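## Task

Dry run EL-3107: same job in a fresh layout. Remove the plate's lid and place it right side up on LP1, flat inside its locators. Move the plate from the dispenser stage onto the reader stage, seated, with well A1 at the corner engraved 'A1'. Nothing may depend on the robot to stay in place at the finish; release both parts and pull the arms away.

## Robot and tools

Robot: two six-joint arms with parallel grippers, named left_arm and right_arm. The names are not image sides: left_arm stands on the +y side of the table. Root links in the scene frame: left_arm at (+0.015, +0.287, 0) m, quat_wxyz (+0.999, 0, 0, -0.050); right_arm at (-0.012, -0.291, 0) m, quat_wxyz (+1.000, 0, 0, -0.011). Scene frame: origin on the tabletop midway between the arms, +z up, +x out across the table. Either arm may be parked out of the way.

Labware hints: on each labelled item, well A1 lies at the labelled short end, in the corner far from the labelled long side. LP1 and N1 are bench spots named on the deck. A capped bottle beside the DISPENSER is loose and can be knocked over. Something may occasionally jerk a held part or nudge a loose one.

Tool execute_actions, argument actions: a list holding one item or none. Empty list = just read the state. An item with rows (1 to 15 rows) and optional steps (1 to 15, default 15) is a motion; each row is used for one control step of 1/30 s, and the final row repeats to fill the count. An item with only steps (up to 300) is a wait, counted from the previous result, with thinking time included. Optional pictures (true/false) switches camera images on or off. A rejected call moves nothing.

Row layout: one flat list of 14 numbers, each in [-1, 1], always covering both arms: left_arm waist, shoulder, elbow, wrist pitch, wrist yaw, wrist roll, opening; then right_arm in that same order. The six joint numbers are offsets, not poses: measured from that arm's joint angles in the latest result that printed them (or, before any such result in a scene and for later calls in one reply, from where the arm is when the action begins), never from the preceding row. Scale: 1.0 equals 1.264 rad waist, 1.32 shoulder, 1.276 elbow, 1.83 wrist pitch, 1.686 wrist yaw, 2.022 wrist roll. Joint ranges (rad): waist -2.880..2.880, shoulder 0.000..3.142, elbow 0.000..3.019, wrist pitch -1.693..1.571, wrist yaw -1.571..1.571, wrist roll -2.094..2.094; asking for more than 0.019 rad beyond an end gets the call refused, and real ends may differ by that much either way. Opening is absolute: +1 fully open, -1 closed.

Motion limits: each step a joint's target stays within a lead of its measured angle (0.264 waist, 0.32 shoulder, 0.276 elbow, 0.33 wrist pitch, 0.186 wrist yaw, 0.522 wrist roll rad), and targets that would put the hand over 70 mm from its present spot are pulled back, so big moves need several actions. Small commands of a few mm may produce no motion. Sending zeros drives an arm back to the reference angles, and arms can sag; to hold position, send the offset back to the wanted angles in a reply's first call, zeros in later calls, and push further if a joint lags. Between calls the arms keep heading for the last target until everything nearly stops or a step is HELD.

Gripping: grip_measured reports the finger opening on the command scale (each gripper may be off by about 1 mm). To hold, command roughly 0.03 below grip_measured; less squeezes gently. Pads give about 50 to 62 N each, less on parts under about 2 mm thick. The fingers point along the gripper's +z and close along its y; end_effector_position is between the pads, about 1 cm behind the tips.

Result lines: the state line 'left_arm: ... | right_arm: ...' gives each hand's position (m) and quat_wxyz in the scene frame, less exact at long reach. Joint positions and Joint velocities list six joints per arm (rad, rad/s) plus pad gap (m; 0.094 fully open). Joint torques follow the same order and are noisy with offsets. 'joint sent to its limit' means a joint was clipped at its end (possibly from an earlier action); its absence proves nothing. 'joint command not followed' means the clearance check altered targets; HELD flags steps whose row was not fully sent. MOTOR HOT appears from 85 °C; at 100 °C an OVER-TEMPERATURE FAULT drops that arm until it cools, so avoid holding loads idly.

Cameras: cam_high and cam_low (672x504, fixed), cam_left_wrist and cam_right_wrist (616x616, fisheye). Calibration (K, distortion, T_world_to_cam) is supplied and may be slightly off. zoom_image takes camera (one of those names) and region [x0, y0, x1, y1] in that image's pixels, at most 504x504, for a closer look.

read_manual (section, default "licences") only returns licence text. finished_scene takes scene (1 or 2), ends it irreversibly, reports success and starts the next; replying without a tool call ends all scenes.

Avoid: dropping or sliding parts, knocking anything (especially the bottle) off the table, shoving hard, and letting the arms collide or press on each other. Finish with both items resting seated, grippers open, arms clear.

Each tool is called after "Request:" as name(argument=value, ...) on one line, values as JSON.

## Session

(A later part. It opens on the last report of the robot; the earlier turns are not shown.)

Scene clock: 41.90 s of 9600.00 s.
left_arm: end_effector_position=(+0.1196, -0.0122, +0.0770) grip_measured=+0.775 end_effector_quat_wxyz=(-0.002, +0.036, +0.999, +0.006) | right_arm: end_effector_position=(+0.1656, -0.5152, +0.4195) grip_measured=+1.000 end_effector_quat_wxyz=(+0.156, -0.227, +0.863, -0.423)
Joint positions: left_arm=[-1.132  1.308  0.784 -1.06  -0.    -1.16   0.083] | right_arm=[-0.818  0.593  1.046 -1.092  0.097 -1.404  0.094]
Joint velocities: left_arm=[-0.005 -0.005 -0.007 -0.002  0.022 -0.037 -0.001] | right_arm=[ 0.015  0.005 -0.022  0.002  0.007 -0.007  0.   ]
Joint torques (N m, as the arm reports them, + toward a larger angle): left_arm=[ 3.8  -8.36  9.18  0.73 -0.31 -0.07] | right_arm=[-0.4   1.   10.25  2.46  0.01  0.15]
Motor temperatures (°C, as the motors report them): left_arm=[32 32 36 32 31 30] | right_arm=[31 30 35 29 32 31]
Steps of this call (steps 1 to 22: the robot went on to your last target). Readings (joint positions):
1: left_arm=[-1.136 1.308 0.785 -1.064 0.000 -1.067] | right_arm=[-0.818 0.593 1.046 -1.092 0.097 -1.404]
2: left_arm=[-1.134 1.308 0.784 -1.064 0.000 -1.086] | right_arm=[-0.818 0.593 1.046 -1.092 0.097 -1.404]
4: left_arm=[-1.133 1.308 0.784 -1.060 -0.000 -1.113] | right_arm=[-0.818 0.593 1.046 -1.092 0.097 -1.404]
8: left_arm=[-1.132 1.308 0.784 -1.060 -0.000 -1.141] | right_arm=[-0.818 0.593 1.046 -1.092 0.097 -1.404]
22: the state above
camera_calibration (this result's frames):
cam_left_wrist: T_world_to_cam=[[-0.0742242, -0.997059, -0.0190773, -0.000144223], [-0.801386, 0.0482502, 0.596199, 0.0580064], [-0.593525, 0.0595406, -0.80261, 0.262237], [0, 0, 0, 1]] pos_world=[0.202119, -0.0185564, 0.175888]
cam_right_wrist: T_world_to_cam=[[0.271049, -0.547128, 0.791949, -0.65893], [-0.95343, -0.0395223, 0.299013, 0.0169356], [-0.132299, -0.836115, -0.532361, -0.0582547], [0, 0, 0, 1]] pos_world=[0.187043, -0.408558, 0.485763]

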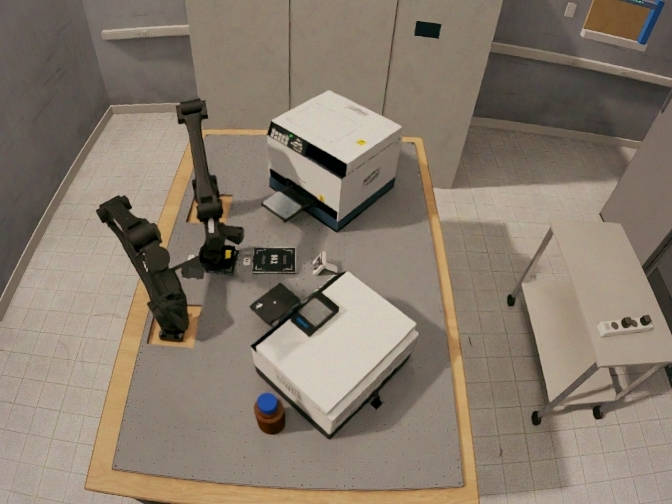

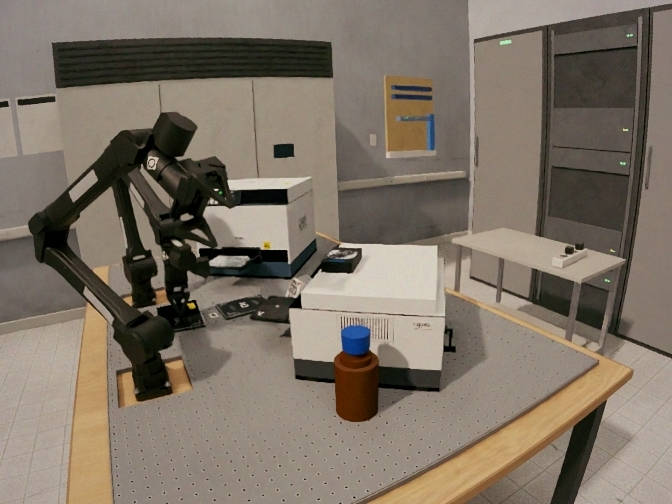

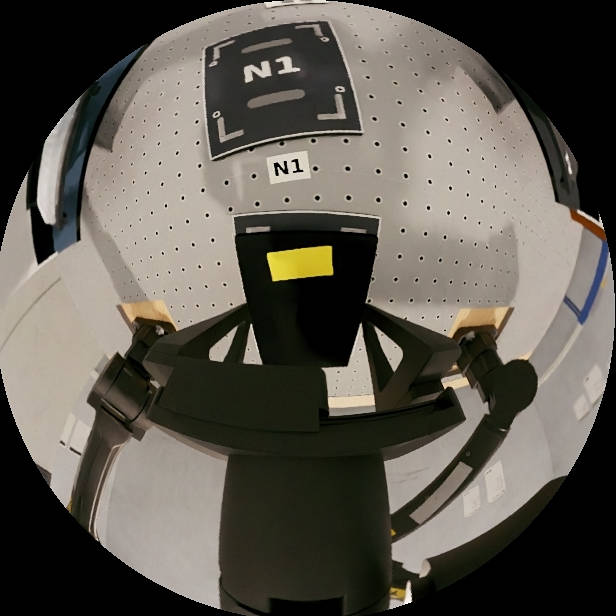

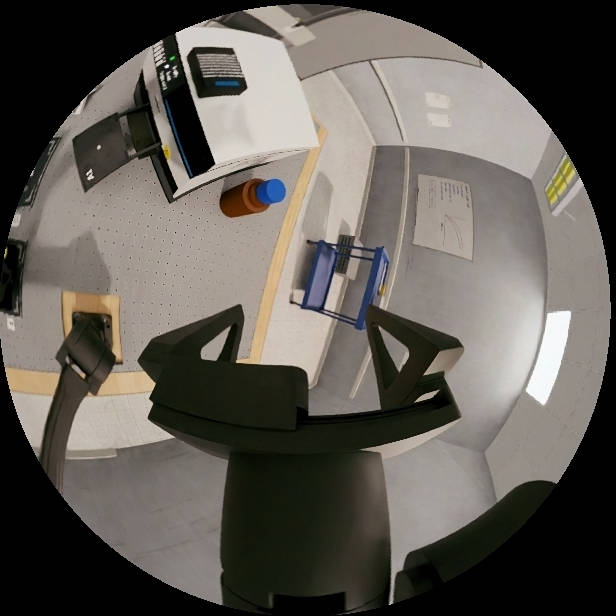

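Request:
execute_actions(actions=[{"rows":[[-0.015,0.01,-0.008,0.015,0,0,0.76,0,0,0,0,0,0,1],[-0.025,0.02,-0.016,0.027,0,0,0.76,0,0,0,0,0,0,1],[-0.03,0.028,-0.025,0.039,0,0,0.76,0,0,0,0,0,0,1],[-0.03,0.03,-0.034,0.05,0,0,0.76,0,0,0,0,0,0,1]]}])

Request:
zoom_image(camera="cam_left_wrist", region=[190,170,420,390])

Scene clock: 43.57 s of 9600.00 s.
left_arm: end_effector_position=(+0.1110, -0.0122, +0.0548) grip_measured=+0.775 end_effector_quat_wxyz=(-0.001, +0.049, +0.999, +0.004) | right_arm: end_effector_position=(+0.1656, -0.5152, +0.4195) grip_measured=+1.000 end_effector_quat_wxyz=(+0.156, -0.227, +0.863, -0.423)
Joint positions: left_arm=[-1.158  1.335  0.74  -0.984 -0.    -1.16   0.083] | right_arm=[-0.818  0.593  1.046 -1.092  0.097 -1.404  0.094]
Joint velocities: left_arm=[ 0.005 -0.015 -0.002  0.007 -0.022  0.022 -0.   ] | right_arm=[-0.015  0.005 -0.002 -0.007  0.037  0.022  0.   ]
Joint torques (N m, as the arm reports them, + toward a larger angle): left_arm=[ 0.31 -7.41  7.91  0.83 -0.24  0.05] | right_arm=[-0.4   0.94 10.24  2.45  0.01  0.15]
Motor temperatures (°C, as the motors report them): left_arm=[32 32 36 32 31 30] | right_arm=[31 30 35 29 32 31]
Steps of this call (steps 1 to 15: the robot went on to your last target; steps 16 to 35: nothing new was sent; steps 36 to 50: all 15 steps of this action). Readings (joint positions):
36: left_arm=[-1.133 1.308 0.784 -1.058 -0.000 -1.160] | right_arm=[-0.818 0.593 1.046 -1.092 0.097 -1.404]
37: left_arm=[-1.134 1.308 0.781 -1.050 -0.000 -1.160] | right_arm=[-0.818 0.593 1.046 -1.092 0.097 -1.404]
39: left_arm=[-1.142 1.311 0.769 -1.019 -0.000 -1.160] | right_arm=[-0.818 0.593 1.046 -1.092 0.097 -1.404]
43: left_arm=[-1.157 1.330 0.745 -0.988 -0.000 -1.160] | right_arm=[-0.818 0.593 1.046 -1.092 0.097 -1.404]
50: the state above
camera_calibration (this result's frames):
cam_left_wrist: T_world_to_cam=[[-0.0992756, -0.994954, -0.0145371, 0.00135927], [-0.80083, 0.0712179, 0.594642, 0.0646467], [-0.590606, 0.0706752, -0.803859, 0.239142], [0, 0, 0, 1]] pos_world=[0.193145, -0.020153, 0.153815]
cam_right_wrist: T_world_to_cam=[[0.271049, -0.547128, 0.791949, -0.65893], [-0.95343, -0.0395223, 0.299013, 0.0169356], [-0.132299, -0.836115, -0.532361, -0.0582547], [0, 0, 0, 1]] pos_world=[0.187043, -0.408558, 0.485763]

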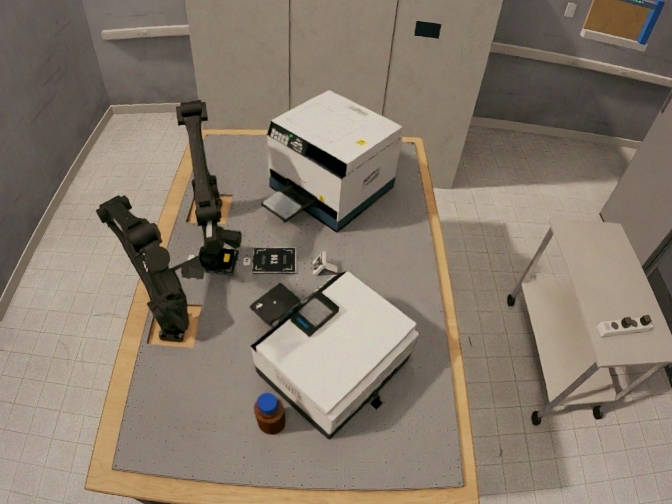

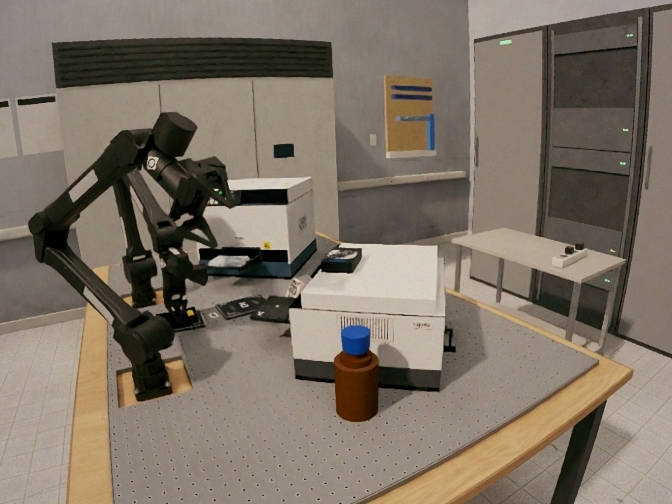

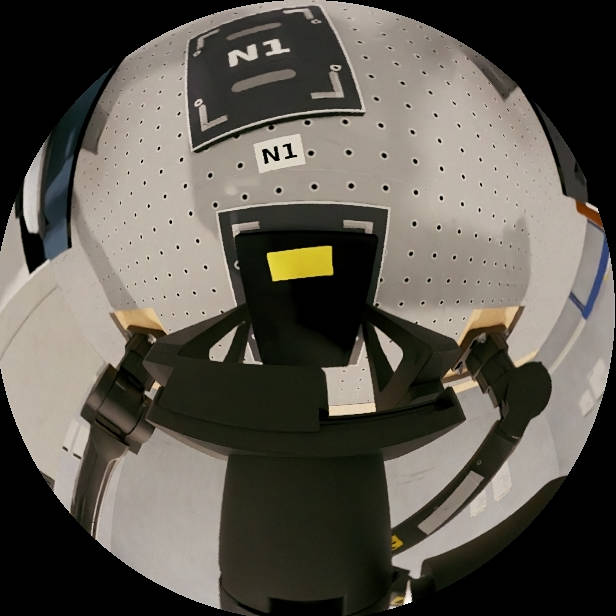

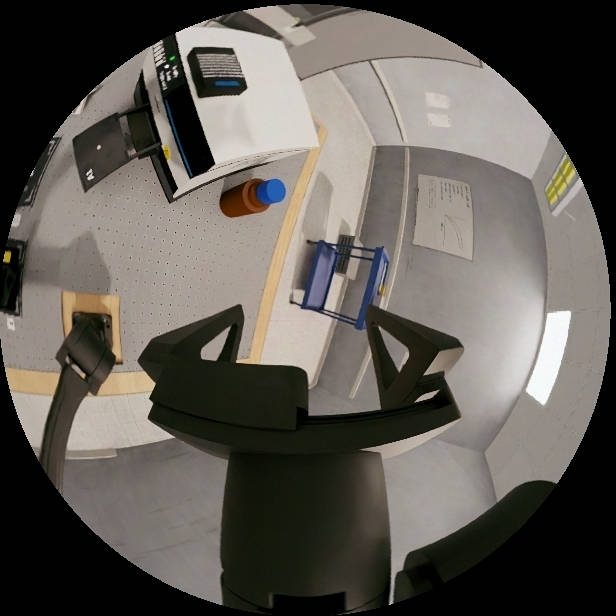

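Region (190, 170, 420, 390) of cam_left_wrist's 616x616 image, scaled by 2.191, with more detail than that image has; it fills the top 482 rows of this view, and the rest is white.

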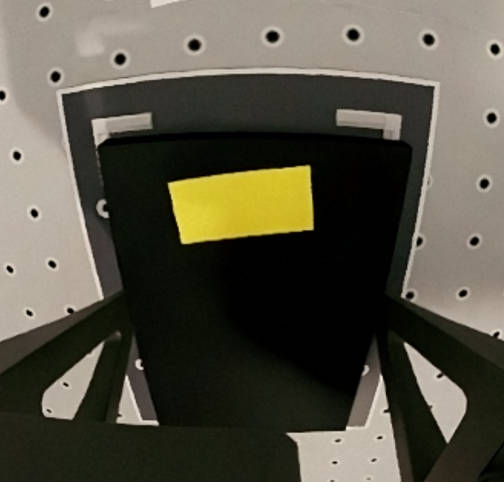

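Request:
execute_actions(actions=[{"rows":[[0,0,0,0.005,0,-0.018,0.76,0,0,0,0,0,0,1],[0,0.01,0,0.005,0,-0.018,0.76,0,0,0,0,0,0,1],[0,0.015,-0.005,0.012,0,-0.018,0.76,0,0,0,0,0,0,1],[0,0.02,-0.011,0.018,0,-0.018,0.76,0,0,0,0,0,0,1],[0,0.022,-0.017,0.025,0,-0.018,0.76,0,0,0,0,0,0,1]]}])

Request:
zoom_image(camera="cam_left_wrist", region=[190,170,420,390])

Scene clock: 45.23 s of 9600.00 s.
left_arm: end_effector_position=(+0.1112, -0.0135, +0.0484) grip_measured=+0.775 end_effector_quat_wxyz=(+0.000, +0.036, +0.999, -0.003) | right_arm: end_effector_position=(+0.1656, -0.5152, +0.4195) grip_measured=+1.000 end_effector_quat_wxyz=(+0.156, -0.227, +0.863, -0.423)
Joint positions: left_arm=[-1.158  1.342  0.727 -0.95   0.001 -1.187  0.083] | right_arm=[-0.818  0.593  1.046 -1.092  0.097 -1.404  0.094]
Joint velocities: left_arm=[ 0.005 -0.005  0.002  0.002 -0.007  0.051 -0.   ] | right_arm=[-0.015 -0.005 -0.002  0.002  0.007 -0.022  0.   ]
Joint torques (N m, as the arm reports them, + toward a larger angle): left_arm=[ 1.26 -6.99  7.33  0.82 -0.3  -0.11] | right_arm=[-0.39  0.98 10.25  2.46  0.01  0.15]
Motor temperatures (°C, as the motors report them): left_arm=[32 32 36 32 31 30] | right_arm=[31 30 35 29 32 31]
Steps of this call (steps 1 to 15: the robot went on to your last target; steps 16 to 35: nothing new was sent; steps 36 to 50: all 15 steps of this action). Readings (joint positions):
36: left_arm=[-1.158 1.335 0.740 -0.984 -0.000 -1.164] | right_arm=[-0.818 0.593 1.046 -1.092 0.097 -1.404]
37: left_arm=[-1.158 1.335 0.740 -0.984 -0.000 -1.169] | right_arm=[-0.818 0.593 1.046 -1.092 0.097 -1.404]
39: left_arm=[-1.158 1.335 0.739 -0.979 -0.000 -1.176] | right_arm=[-0.818 0.593 1.046 -1.092 0.097 -1.404]
43: left_arm=[-1.158 1.342 0.727 -0.955 0.000 -1.183] | right_arm=[-0.818 0.593 1.046 -1.092 0.097 -1.404]
50: the state above
camera_calibration (this result's frames):
cam_left_wrist: T_world_to_cam=[[-0.0730281, -0.997327, -0.00251172, -0.00349697], [-0.804188, 0.0573958, 0.591597, 0.0689972], [-0.589872, 0.0452231, -0.80623, 0.233947], [0, 0, 0, 1]] pos_world=[0.19323, -0.0180276, 0.147788]
cam_right_wrist: T_world_to_cam=[[0.271049, -0.547128, 0.791949, -0.65893], [-0.95343, -0.0395223, 0.299013, 0.0169356], [-0.132299, -0.836115, -0.532361, -0.0582547], [0, 0, 0, 1]] pos_world=[0.187043, -0.408558, 0.485763]

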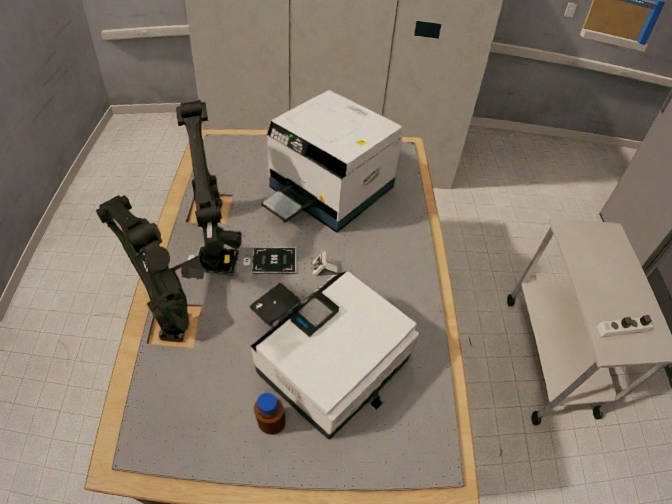

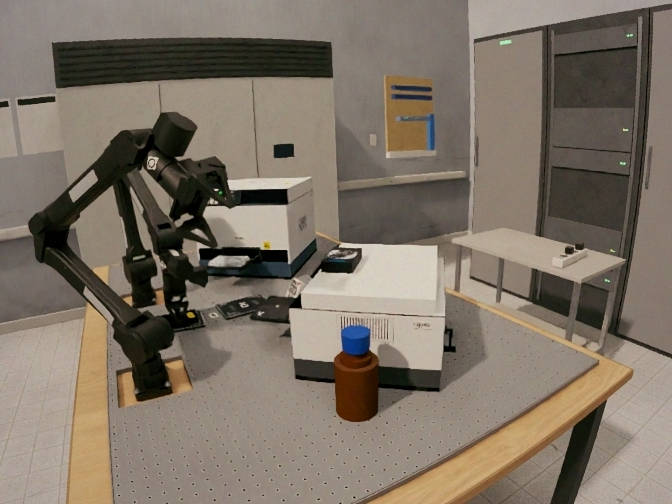

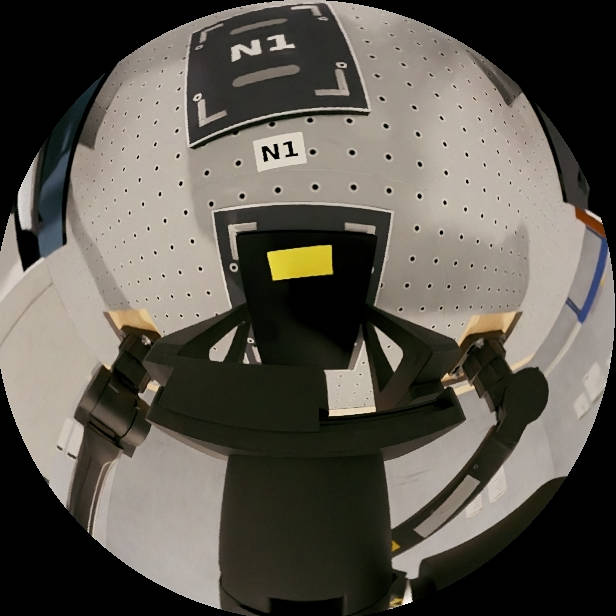

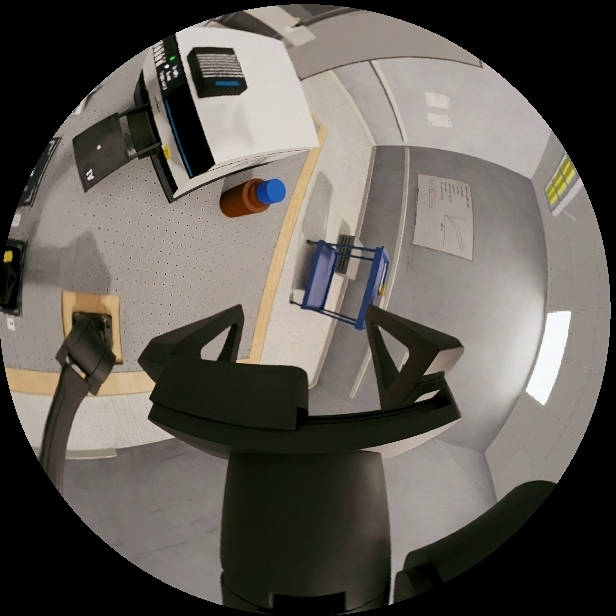

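Region (190, 170, 420, 390) of cam_left_wrist's 616x616 image, scaled by 2.191, with more detail than that image has; it fills the top 482 rows of this view, and the rest is white.

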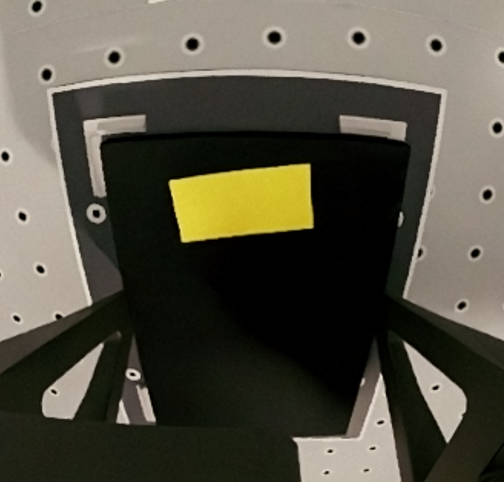

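Request:
execute_actions(actions=[{"rows":[[0,-0.008,0.01,0,0,0,0.76,0,0,0,0,0,0,1],[0,-0.008,0.01,0,0,0,0.76,0,0,0,0,0,0,1],[0,-0.008,0.01,-0.01,0,0,0.76,0,0,0,0,0,0,1],[0,-0.008,0.01,-0.016,0,0,0.76,0,0,0,0,0,0,1]]}])

Request:
zoom_image(camera="cam_left_wrist", region=[190,170,420,390])

Scene clock: 46.83 s of 9600.00 s.
left_arm: end_effector_position=(+0.1108, -0.0126, +0.0484) grip_measured=+0.775 end_effector_quat_wxyz=(-0.000, +0.036, +0.999, -0.001) | right_arm: end_effector_position=(+0.1656, -0.5152, +0.4195) grip_measured=+1.000 end_effector_quat_wxyz=(+0.156, -0.227, +0.863, -0.423)
Joint positions: left_arm=[-1.158  1.342  0.727 -0.954  0.001 -1.187  0.083] | right_arm=[-0.818  0.593  1.046 -1.092  0.097 -1.404  0.094]
Joint velocities: left_arm=[-0.005 -0.015  0.002  0.037  0.007  0.007  0.   ] | right_arm=[ 0.005 -0.005 -0.007 -0.002  0.007 -0.037  0.   ]
Joint torques (N m, as the arm reports them, + toward a larger angle): left_arm=[ 1.9  -9.12  9.   -0.89 -0.21  0.  ] | right_arm=[-0.42  0.97 10.25  2.46  0.01  0.15]
Motor temperatures (°C, as the motors report them): left_arm=[32 32 36 32 31 30] | right_arm=[31 30 35 29 32 31]
Steps of this call (steps 1 to 15: the robot went on to your last target; steps 16 to 33: nothing new was sent; steps 34 to 48: all 15 steps of this action). Readings (joint positions):
34: left_arm=[-1.158 1.342 0.727 -0.950 0.001 -1.187] | right_arm=[-0.818 0.593 1.046 -1.092 0.097 -1.404]
35: left_arm=[-1.158 1.342 0.727 -0.950 0.001 -1.187] | right_arm=[-0.818 0.593 1.046 -1.092 0.097 -1.404]
37: left_arm=[-1.158 1.342 0.727 -0.953 0.001 -1.187] | right_arm=[-0.818 0.593 1.046 -1.092 0.097 -1.404]
41: left_arm=[-1.158 1.342 0.727 -0.954 0.001 -1.187] | right_arm=[-0.818 0.593 1.046 -1.092 0.097 -1.404]
48: the state above
camera_calibration (this result's frames):
cam_left_wrist: T_world_to_cam=[[-0.0726553, -0.99734, -0.00590329, -0.00252963], [-0.803299, 0.0550095, 0.59303, 0.0684684], [-0.591127, 0.0478289, -0.805159, 0.233819], [0, 0, 0, 1]] pos_world=[0.193034, -0.0174726, 0.147643]
cam_right_wrist: T_world_to_cam=[[0.271049, -0.547128, 0.791949, -0.65893], [-0.95343, -0.0395223, 0.299013, 0.0169356], [-0.132299, -0.836115, -0.532361, -0.0582547], [0, 0, 0, 1]] pos_world=[0.187043, -0.408558, 0.485763]

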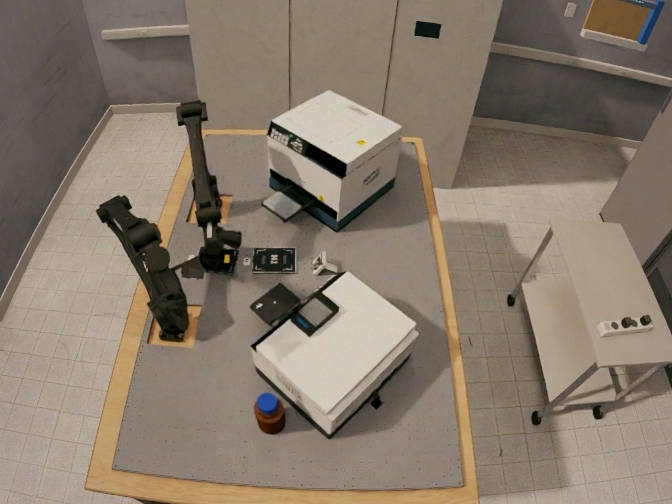

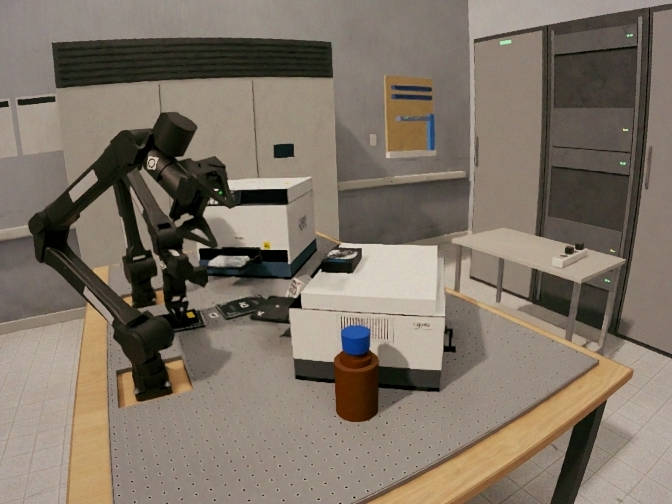

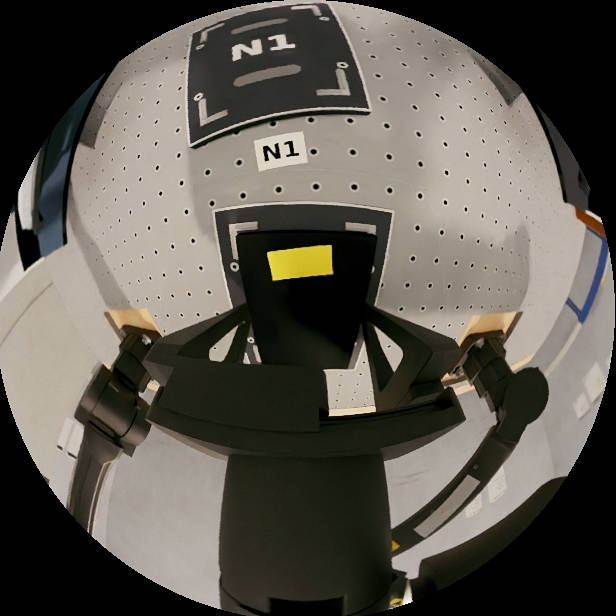

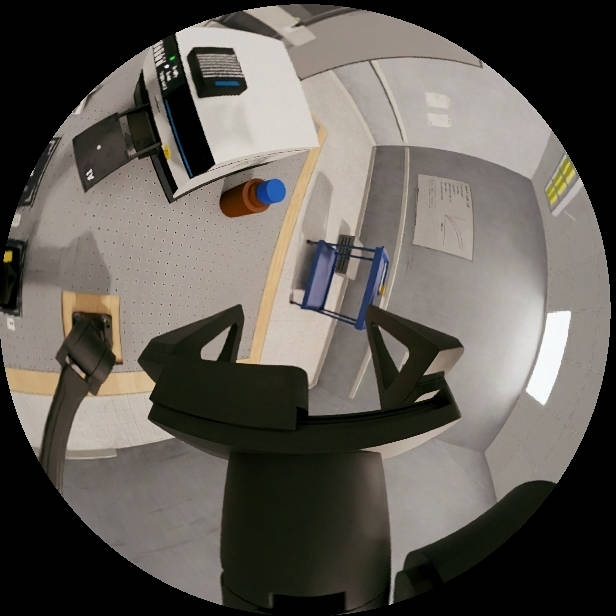

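Region (190, 170, 420, 390) of cam_left_wrist's 616x616 image, scaled by 2.191, with more detail than that image has; it fills the top 482 rows of this view, and the rest is white.

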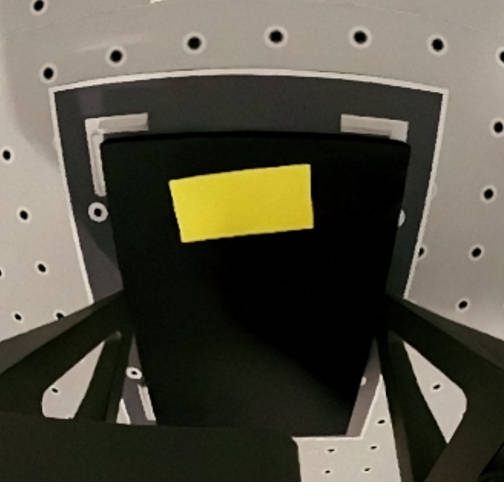

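Still loaded; lift slightly and slide.

Request:
execute_actions(actions=[{"rows":[[0,-0.02,0.015,0,0,0,0.76,0,0,0,0,0,0,1],[0,-0.02,0.015,0,0,0,0.76,0,0,0,0,0,0,1],[0,-0.02,0.015,0,0,0,0.76,0,0,0,0,0,0,1],[0,-0.02,0.015,-0.008,0,0,0.76,0,0,0,0,0,0,1],[0,-0.02,0.015,-0.015,0,0,0.76,0,0,0,0,0,0,1]]}])

Request:
zoom_image(camera="cam_left_wrist", region=[190,170,420,390])

Scene clock: 48.13 s of 9600.00 s.
left_arm: end_effector_position=(+0.1100, -0.0103, +0.0510) grip_measured=+0.775 end_effector_quat_wxyz=(-0.001, +0.036, +0.999, +0.001) | right_arm: end_effector_position=(+0.1656, -0.5152, +0.4195) grip_measured=+1.000 end_effector_quat_wxyz=(+0.156, -0.227, +0.863, -0.423)
Joint positions: left_arm=[-1.158  1.333  0.727 -0.967  0.002 -1.187  0.083] | right_arm=[-0.818  0.593  1.046 -1.092  0.097 -1.404  0.094]
Joint velocities: left_arm=[ 0.005  0.015  0.007  0.002  0.037 -0.037 -0.   ] | right_arm=[-0.015  0.005  0.002 -0.007 -0.051  0.095  0.   ]
Joint torques (N m, as the arm reports them, + toward a larger angle): left_arm=[ 1.53 -8.99  9.74 -0.5  -0.19  0.01] | right_arm=[-0.38  0.97 10.25  2.46  0.01  0.15]
Motor temperatures (°C, as the motors report them): left_arm=[32 31 36 32 31 30] | right_arm=[31 30 35 29 32 31]
Steps of this call (steps 1 to 15: the robot went on to your last target; steps 16 to 24: nothing new was sent; steps 25 to 39: all 15 steps of this action). Readings (joint positions):
25: left_arm=[-1.158 1.341 0.727 -0.954 0.002 -1.187] | right_arm=[-0.818 0.593 1.046 -1.092 0.097 -1.404]
26: left_arm=[-1.158 1.339 0.727 -0.954 0.002 -1.187] | right_arm=[-0.818 0.593 1.046 -1.092 0.097 -1.404]
28: left_arm=[-1.158 1.335 0.727 -0.954 0.002 -1.187] | right_arm=[-0.818 0.593 1.046 -1.092 0.097 -1.404]
32: left_arm=[-1.158 1.333 0.727 -0.965 0.002 -1.187] | right_arm=[-0.818 0.593 1.046 -1.092 0.097 -1.404]
39: the state above
camera_calibration (this result's frames):
cam_left_wrist: T_world_to_cam=[[-0.0726679, -0.99731, -0.00964873, -0.0000480916], [-0.802318, 0.0527077, 0.594565, 0.0659494], [-0.592457, 0.0509472, -0.803989, 0.2354], [0, 0, 0, 1]] pos_world=[0.192373, -0.0155169, 0.150047]
cam_right_wrist: T_world_to_cam=[[0.271049, -0.547128, 0.791949, -0.65893], [-0.95343, -0.0395223, 0.299013, 0.0169356], [-0.132299, -0.836115, -0.532361, -0.0582547], [0, 0, 0, 1]] pos_world=[0.187043, -0.408558, 0.485763]

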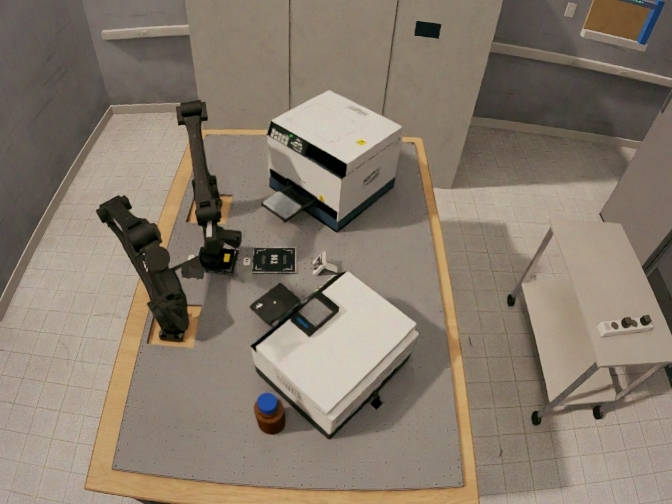

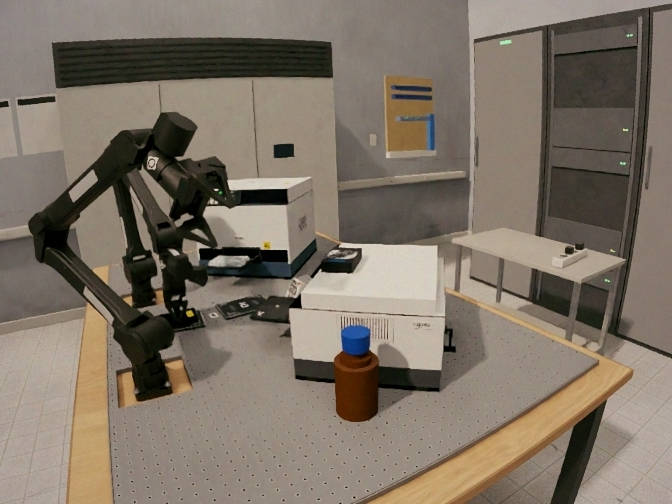

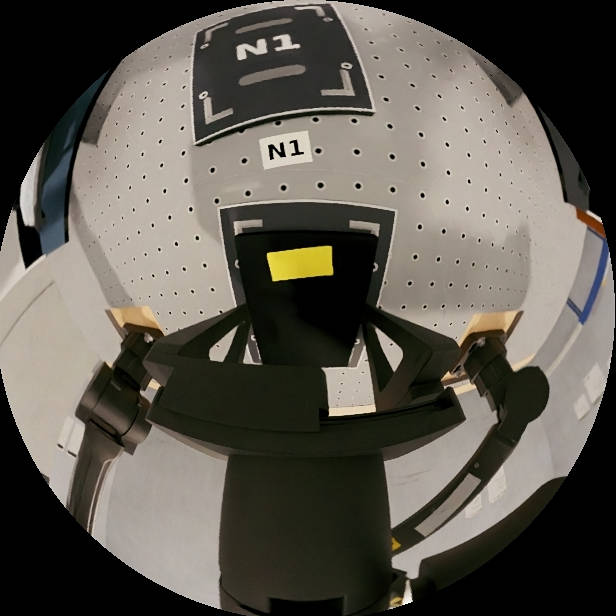

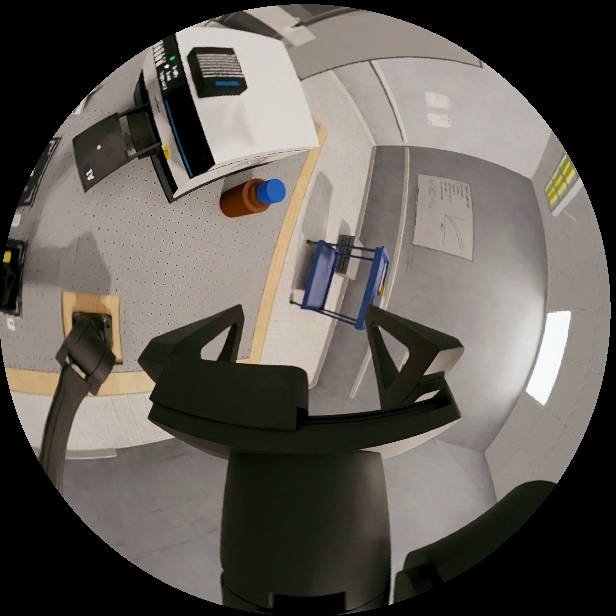

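Region (190, 170, 420, 390) of cam_left_wrist's 616x616 image, scaled by 2.191, with more detail than that image has; it fills the top 482 rows of this view, and the rest is white.

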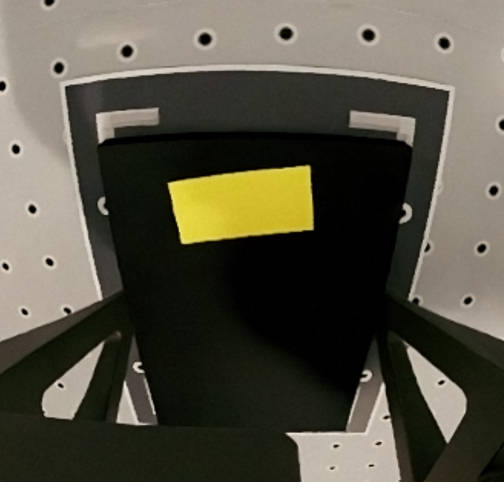

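Request:
execute_actions(actions=[{"rows":[[0.015,0,0.01,0,0,0,0.76,0,0,0,0,0,0,1],[0.015,0,0.01,0,0,0,0.76,0,0,0,0,0,0,1],[0.015,0,0.01,0,0,0,0.76,0,0,0,0,0,0,1],[0.015,0.012,0.01,0,0,0,0.76,0,0,0,0,0,0,1],[0.015,0.02,0.01,0.004,0,0,0.76,0,0,0,0,0,0,1],[0.015,0.026,0.01,0.008,0,0,0.76,0,0,0,0,0,0,1],[0.015,0.031,0.01,0.01,0,0,0.76,0,0,0,0,0,0,1]]}])

Request:
zoom_image(camera="cam_left_wrist", region=[190,170,420,390])

Scene clock: 49.73 s of 9600.00 s.
left_arm: end_effector_position=(+0.1108, -0.0095, +0.0461) grip_measured=+0.775 end_effector_quat_wxyz=(-0.004, +0.034, +0.999, +0.007) | right_arm: end_effector_position=(+0.1656, -0.5152, +0.4195) grip_measured=+1.000 end_effector_quat_wxyz=(+0.156, -0.227, +0.863, -0.423)
Joint positions: left_arm=[-1.155  1.35   0.727 -0.964  0.002 -1.187  0.083] | right_arm=[-0.818  0.593  1.046 -1.092  0.097 -1.404  0.094]
Joint velocities: left_arm=[-0.005  0.005 -0.002  0.017 -0.051  0.007 -0.   ] | right_arm=[-0.005  0.005 -0.017  0.012 -0.007  0.037  0.   ]
Joint torques (N m, as the arm reports them, + toward a larger angle): left_arm=[ 2.67 -6.67  9.09  0.86 -0.26  0.02] | right_arm=[-0.39  0.99 10.25  2.46  0.01  0.15]
Motor temperatures (°C, as the motors report them): left_arm=[32 31 36 32 31 30] | right_arm=[31 30 35 29 32 31]
Steps of this call (steps 1 to 15: the robot went on to your last target; steps 16 to 33: nothing new was sent; steps 34 to 48: all 15 steps of this action). Readings (joint positions):
34: left_arm=[-1.158 1.333 0.727 -0.967 0.002 -1.187] | right_arm=[-0.818 0.593 1.046 -1.092 0.097 -1.404]
35: left_arm=[-1.158 1.333 0.727 -0.967 0.002 -1.187] | right_arm=[-0.818 0.593 1.046 -1.092 0.097 -1.404]
37: left_arm=[-1.156 1.333 0.727 -0.967 0.002 -1.187] | right_arm=[-0.818 0.593 1.046 -1.092 0.097 -1.404]
41: left_arm=[-1.155 1.343 0.727 -0.966 0.002 -1.187] | right_arm=[-0.818 0.593 1.046 -1.092 0.097 -1.404]
48: the state above
camera_calibration (this result's frames):
cam_left_wrist: T_world_to_cam=[[-0.069694, -0.997321, -0.0222276, 0.000975812], [-0.799713, 0.0425376, 0.598874, 0.0688643], [-0.596324, 0.0595136, -0.800535, 0.23228], [0, 0, 0, 1]] pos_world=[0.193654, -0.01578, 0.144729]
cam_right_wrist: T_world_to_cam=[[0.271049, -0.547128, 0.791949, -0.65893], [-0.95343, -0.0395223, 0.299013, 0.0169356], [-0.132299, -0.836115, -0.532361, -0.0582547], [0, 0, 0, 1]] pos_world=[0.187043, -0.408558, 0.485763]

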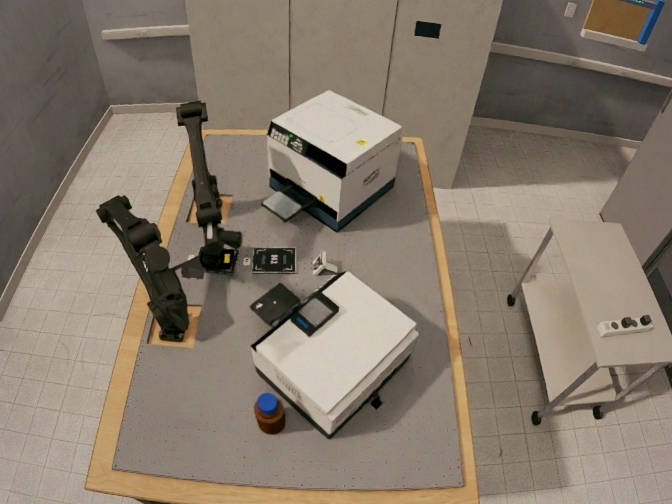

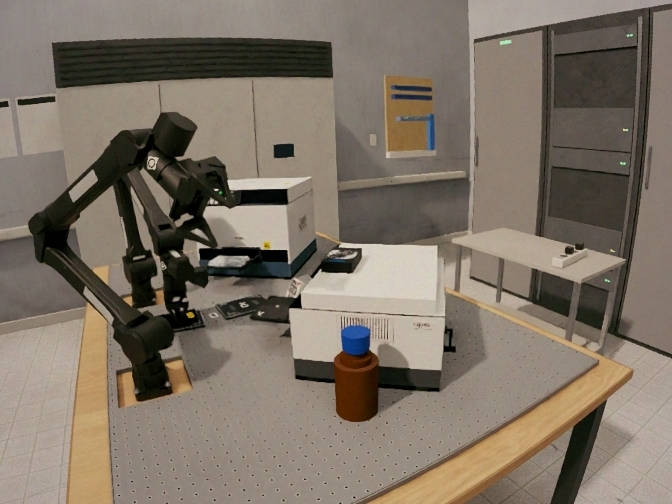

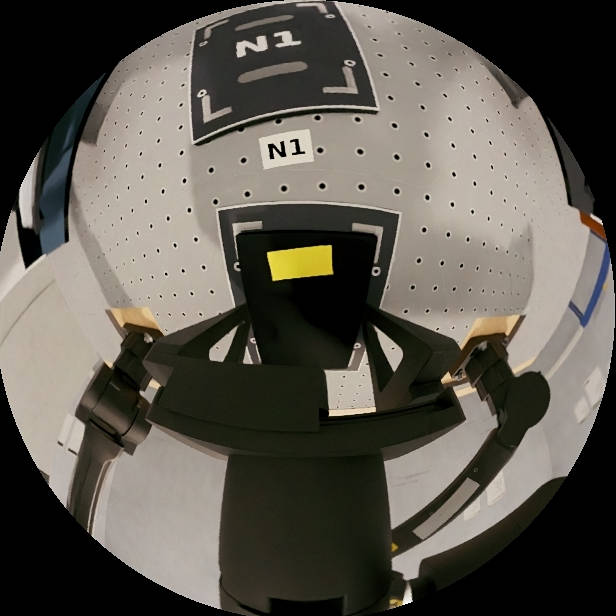

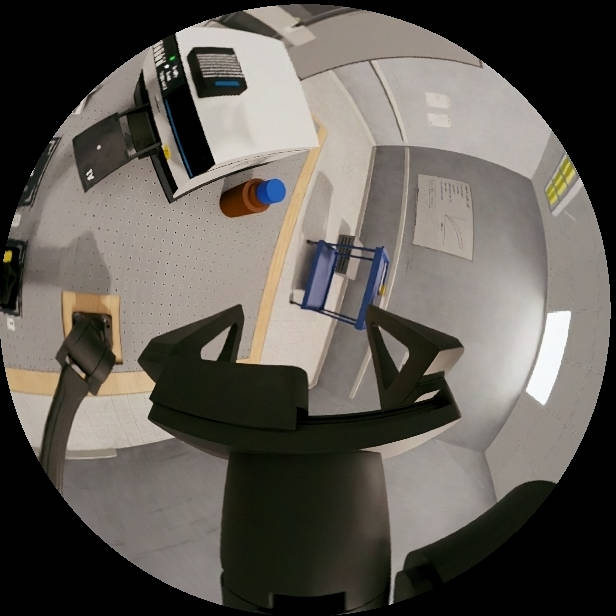

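Region (190, 170, 420, 390) of cam_left_wrist's 616x616 image, scaled by 2.191, with more detail than that image has; it fills the top 482 rows of this view, and the rest is white.

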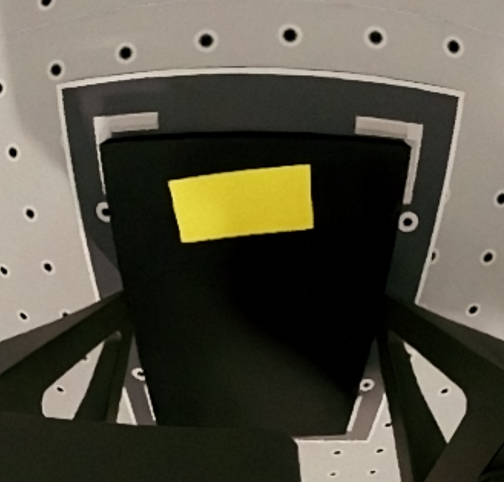

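Slightly left; nudge right 1 mm, release, lift.

Request:
execute_actions(actions=[{"rows":[[0,0,0.01,0.013,0,0,0.76,0,0,0,0,0,0,1],[0,0,0.01,0.013,0,0,0.76,0,0,0,0,0,0,1],[0,0,0.01,0.013,0,0,0.76,0,0,0,0,0,0,1],[0,0,0.01,0.013,0,0,0.76,0,0,0,0,0,0,1],[0,0,0.01,0.013,0,0,0.76,0,0,0,0,0,0,1],[0,0,0.01,0.013,0,0,0.76,0,0,0,0,0,0,1],[0,0,0.01,0,0,0,0.85,0,0,0,0,0,0,1],[0,0,0.01,0,0,0,1,0,0,0,0,0,0,1]]}], pictures=false)

Request:
execute_actions(actions=[{"rows":[[0,-0.03,0.01,0,0,0,1,0,0,0,0,0,0,1],[0,-0.06,0.01,0,0,0,1,0,0,0,0,0,0,1],[0,-0.09,0.01,0,0,0,1,0,0,0,0,0,0,1],[0,-0.12,0.01,0,0,0,1,0,0,0,0,0,0,1],[-0.05,-0.16,0.04,-0.05,0,0,1,0,0,0,0,0,0,1],[-0.1,-0.2,0.08,-0.15,0,0,1,0,0,0,0,0,0,1]]}])

Request:
zoom_image(camera="cam_left_wrist", region=[190,130,420,350])

Scene clock: 51.90 s of 9600.00 s.
left_arm: end_effector_position=(+0.1108, -0.0096, +0.0463) grip_measured=+1.000 end_effector_quat_wxyz=(-0.004, +0.034, +0.999, +0.007) | right_arm: end_effector_position=(+0.1656, -0.5152, +0.4195) grip_measured=+1.000 end_effector_quat_wxyz=(+0.156, -0.227, +0.863, -0.423)
Joint positions: left_arm=[-1.155  1.35   0.727 -0.964  0.002 -1.187  0.094] | right_arm=[-0.818  0.593  1.046 -1.092  0.097 -1.404  0.094]
Joint velocities: left_arm=[-0.005 -0.005  0.002  0.002 -0.007 -0.037  0.   ] | right_arm=[ 0.015  0.005 -0.002 -0.002  0.007 -0.022  0.   ]
Joint torques (N m, as the arm reports them, + toward a larger angle): left_arm=[ 1.63 -9.08  8.94  0.05 -0.27  0.03] | right_arm=[-0.4   0.99 10.24  2.46  0.01  0.15]
Motor temperatures (°C, as the motors report them): left_arm=[32 31 36 32 31 30] | right_arm=[31 30 35 29 32 31]
Steps of this call (steps 1 to 15: the robot went on to your last target; steps 16 to 50: nothing new was sent; steps 51 to 65: all 15 steps of this action). Readings (joint positions):
51: left_arm=[-1.155 1.350 0.727 -0.964 0.002 -1.187] | right_arm=[-0.818 0.593 1.046 -1.092 0.097 -1.404]
52: left_arm=[-1.155 1.350 0.727 -0.964 0.002 -1.187] | right_arm=[-0.818 0.593 1.046 -1.092 0.097 -1.404]
54: left_arm=[-1.155 1.350 0.727 -0.964 0.002 -1.187] | right_arm=[-0.818 0.593 1.046 -1.092 0.097 -1.404]
58: left_arm=[-1.155 1.350 0.727 -0.964 0.002 -1.187] | right_arm=[-0.818 0.593 1.046 -1.092 0.097 -1.404]
65: the state above

Scene clock: 52.40 s of 9600.00 s.
left_arm: end_effector_position=(+0.0680, +0.0040, +0.1515) grip_measured=+1.000 end_effector_quat_wxyz=(+0.012, +0.098, +0.994, -0.044) | right_arm: end_effector_position=(+0.1656, -0.5152, +0.4195) grip_measured=+1.000 end_effector_quat_wxyz=(+0.156, -0.227, +0.863, -0.423)
Joint positions: left_arm=[-1.282  1.06   0.801 -1.221  0.002 -1.187  0.094] | right_arm=[-0.818  0.593  1.046 -1.092  0.097 -1.404  0.094]
Joint velocities: left_arm=[-0.005  0.054  0.002 -0.066  0.037 -0.037  0.   ] | right_arm=[ 0.024  0.005  0.002 -0.002  0.051  0.022  0.   ]
Joint torques (N m, as the arm reports them, + toward a larger angle): left_arm=[ 2.92 -4.66 11.96 -0.32 -0.33  0.05] | right_arm=[-0.39  0.95 10.24  2.47  0.01  0.15]
Motor temperatures (°C, as the motors report them): left_arm=[32 31 36 32 31 30] | right_arm=[31 30 35 29 32 31]
Steps of this call (steps 1 to 15: all 15 steps of this action). Readings (joint positions):
1: left_arm=[-1.155 1.349 0.727 -0.964 0.002 -1.187] | right_arm=[-0.818 0.593 1.046 -1.092 0.097 -1.404]
2: left_arm=[-1.155 1.345 0.727 -0.964 0.002 -1.187] | right_arm=[-0.818 0.593 1.046 -1.092 0.097 -1.404]
4: left_arm=[-1.155 1.311 0.727 -0.964 0.002 -1.187] | right_arm=[-0.818 0.593 1.046 -1.092 0.097 -1.404]
8: left_arm=[-1.211 1.164 0.755 -1.127 0.000 -1.187] | right_arm=[-0.818 0.593 1.046 -1.092 0.097 -1.404]
15: the state above
camera_calibration (this result's frames):
cam_left_wrist: T_world_to_cam=[[-0.196413, -0.977448, 0.0775707, 0.00726399], [-0.799814, 0.205477, 0.563983, -0.0243779], [-0.567203, 0.0487317, -0.822135, 0.291602], [0, 0, 0, 1]] pos_world=[0.147326, -0.00210096, 0.252921]
cam_right_wrist: T_world_to_cam=[[0.271049, -0.547128, 0.791949, -0.65893], [-0.95343, -0.0395223, 0.299013, 0.0169356], [-0.132299, -0.836115, -0.532361, -0.0582547], [0, 0, 0, 1]] pos_world=[0.187043, -0.408558, 0.485763]

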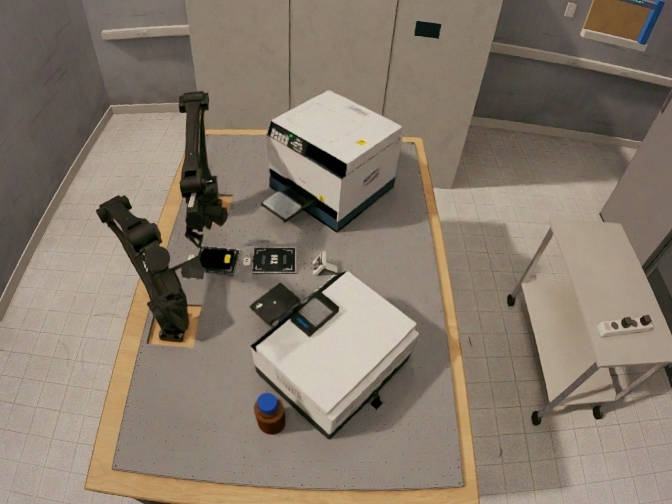

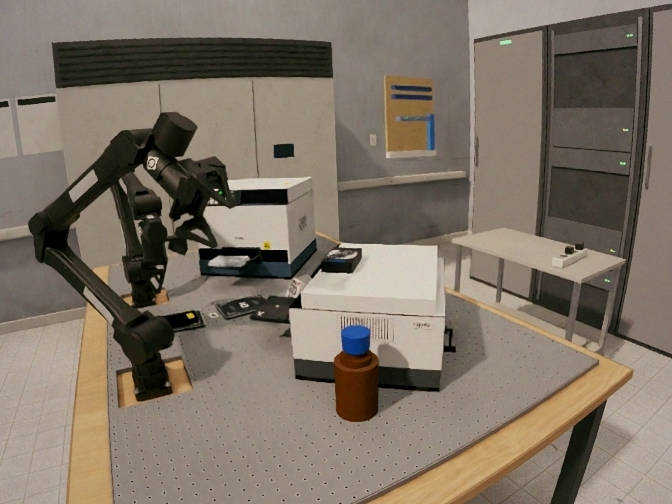

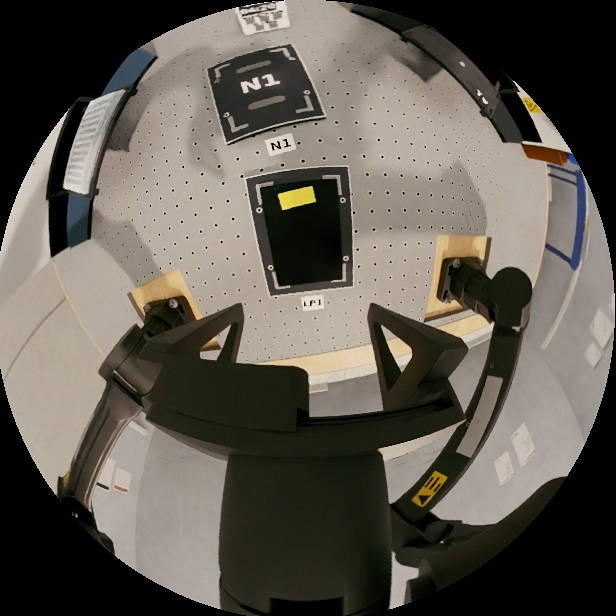

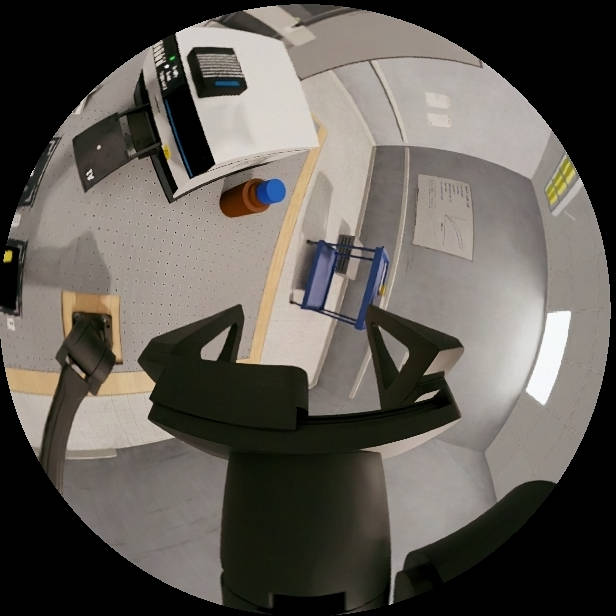

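Region (190, 130, 420, 350) of cam_left_wrist's 616x616 image, scaled by 2.191, with more detail than that image has; it fills the top 482 rows of this view, and the rest is white.

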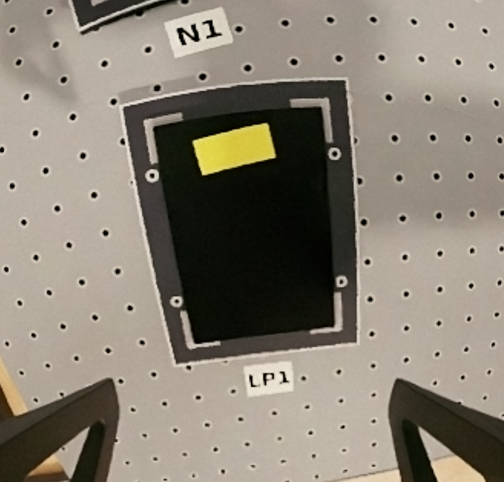

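Request:
finished_scene(scene=2)

The scene is finished: the task was done.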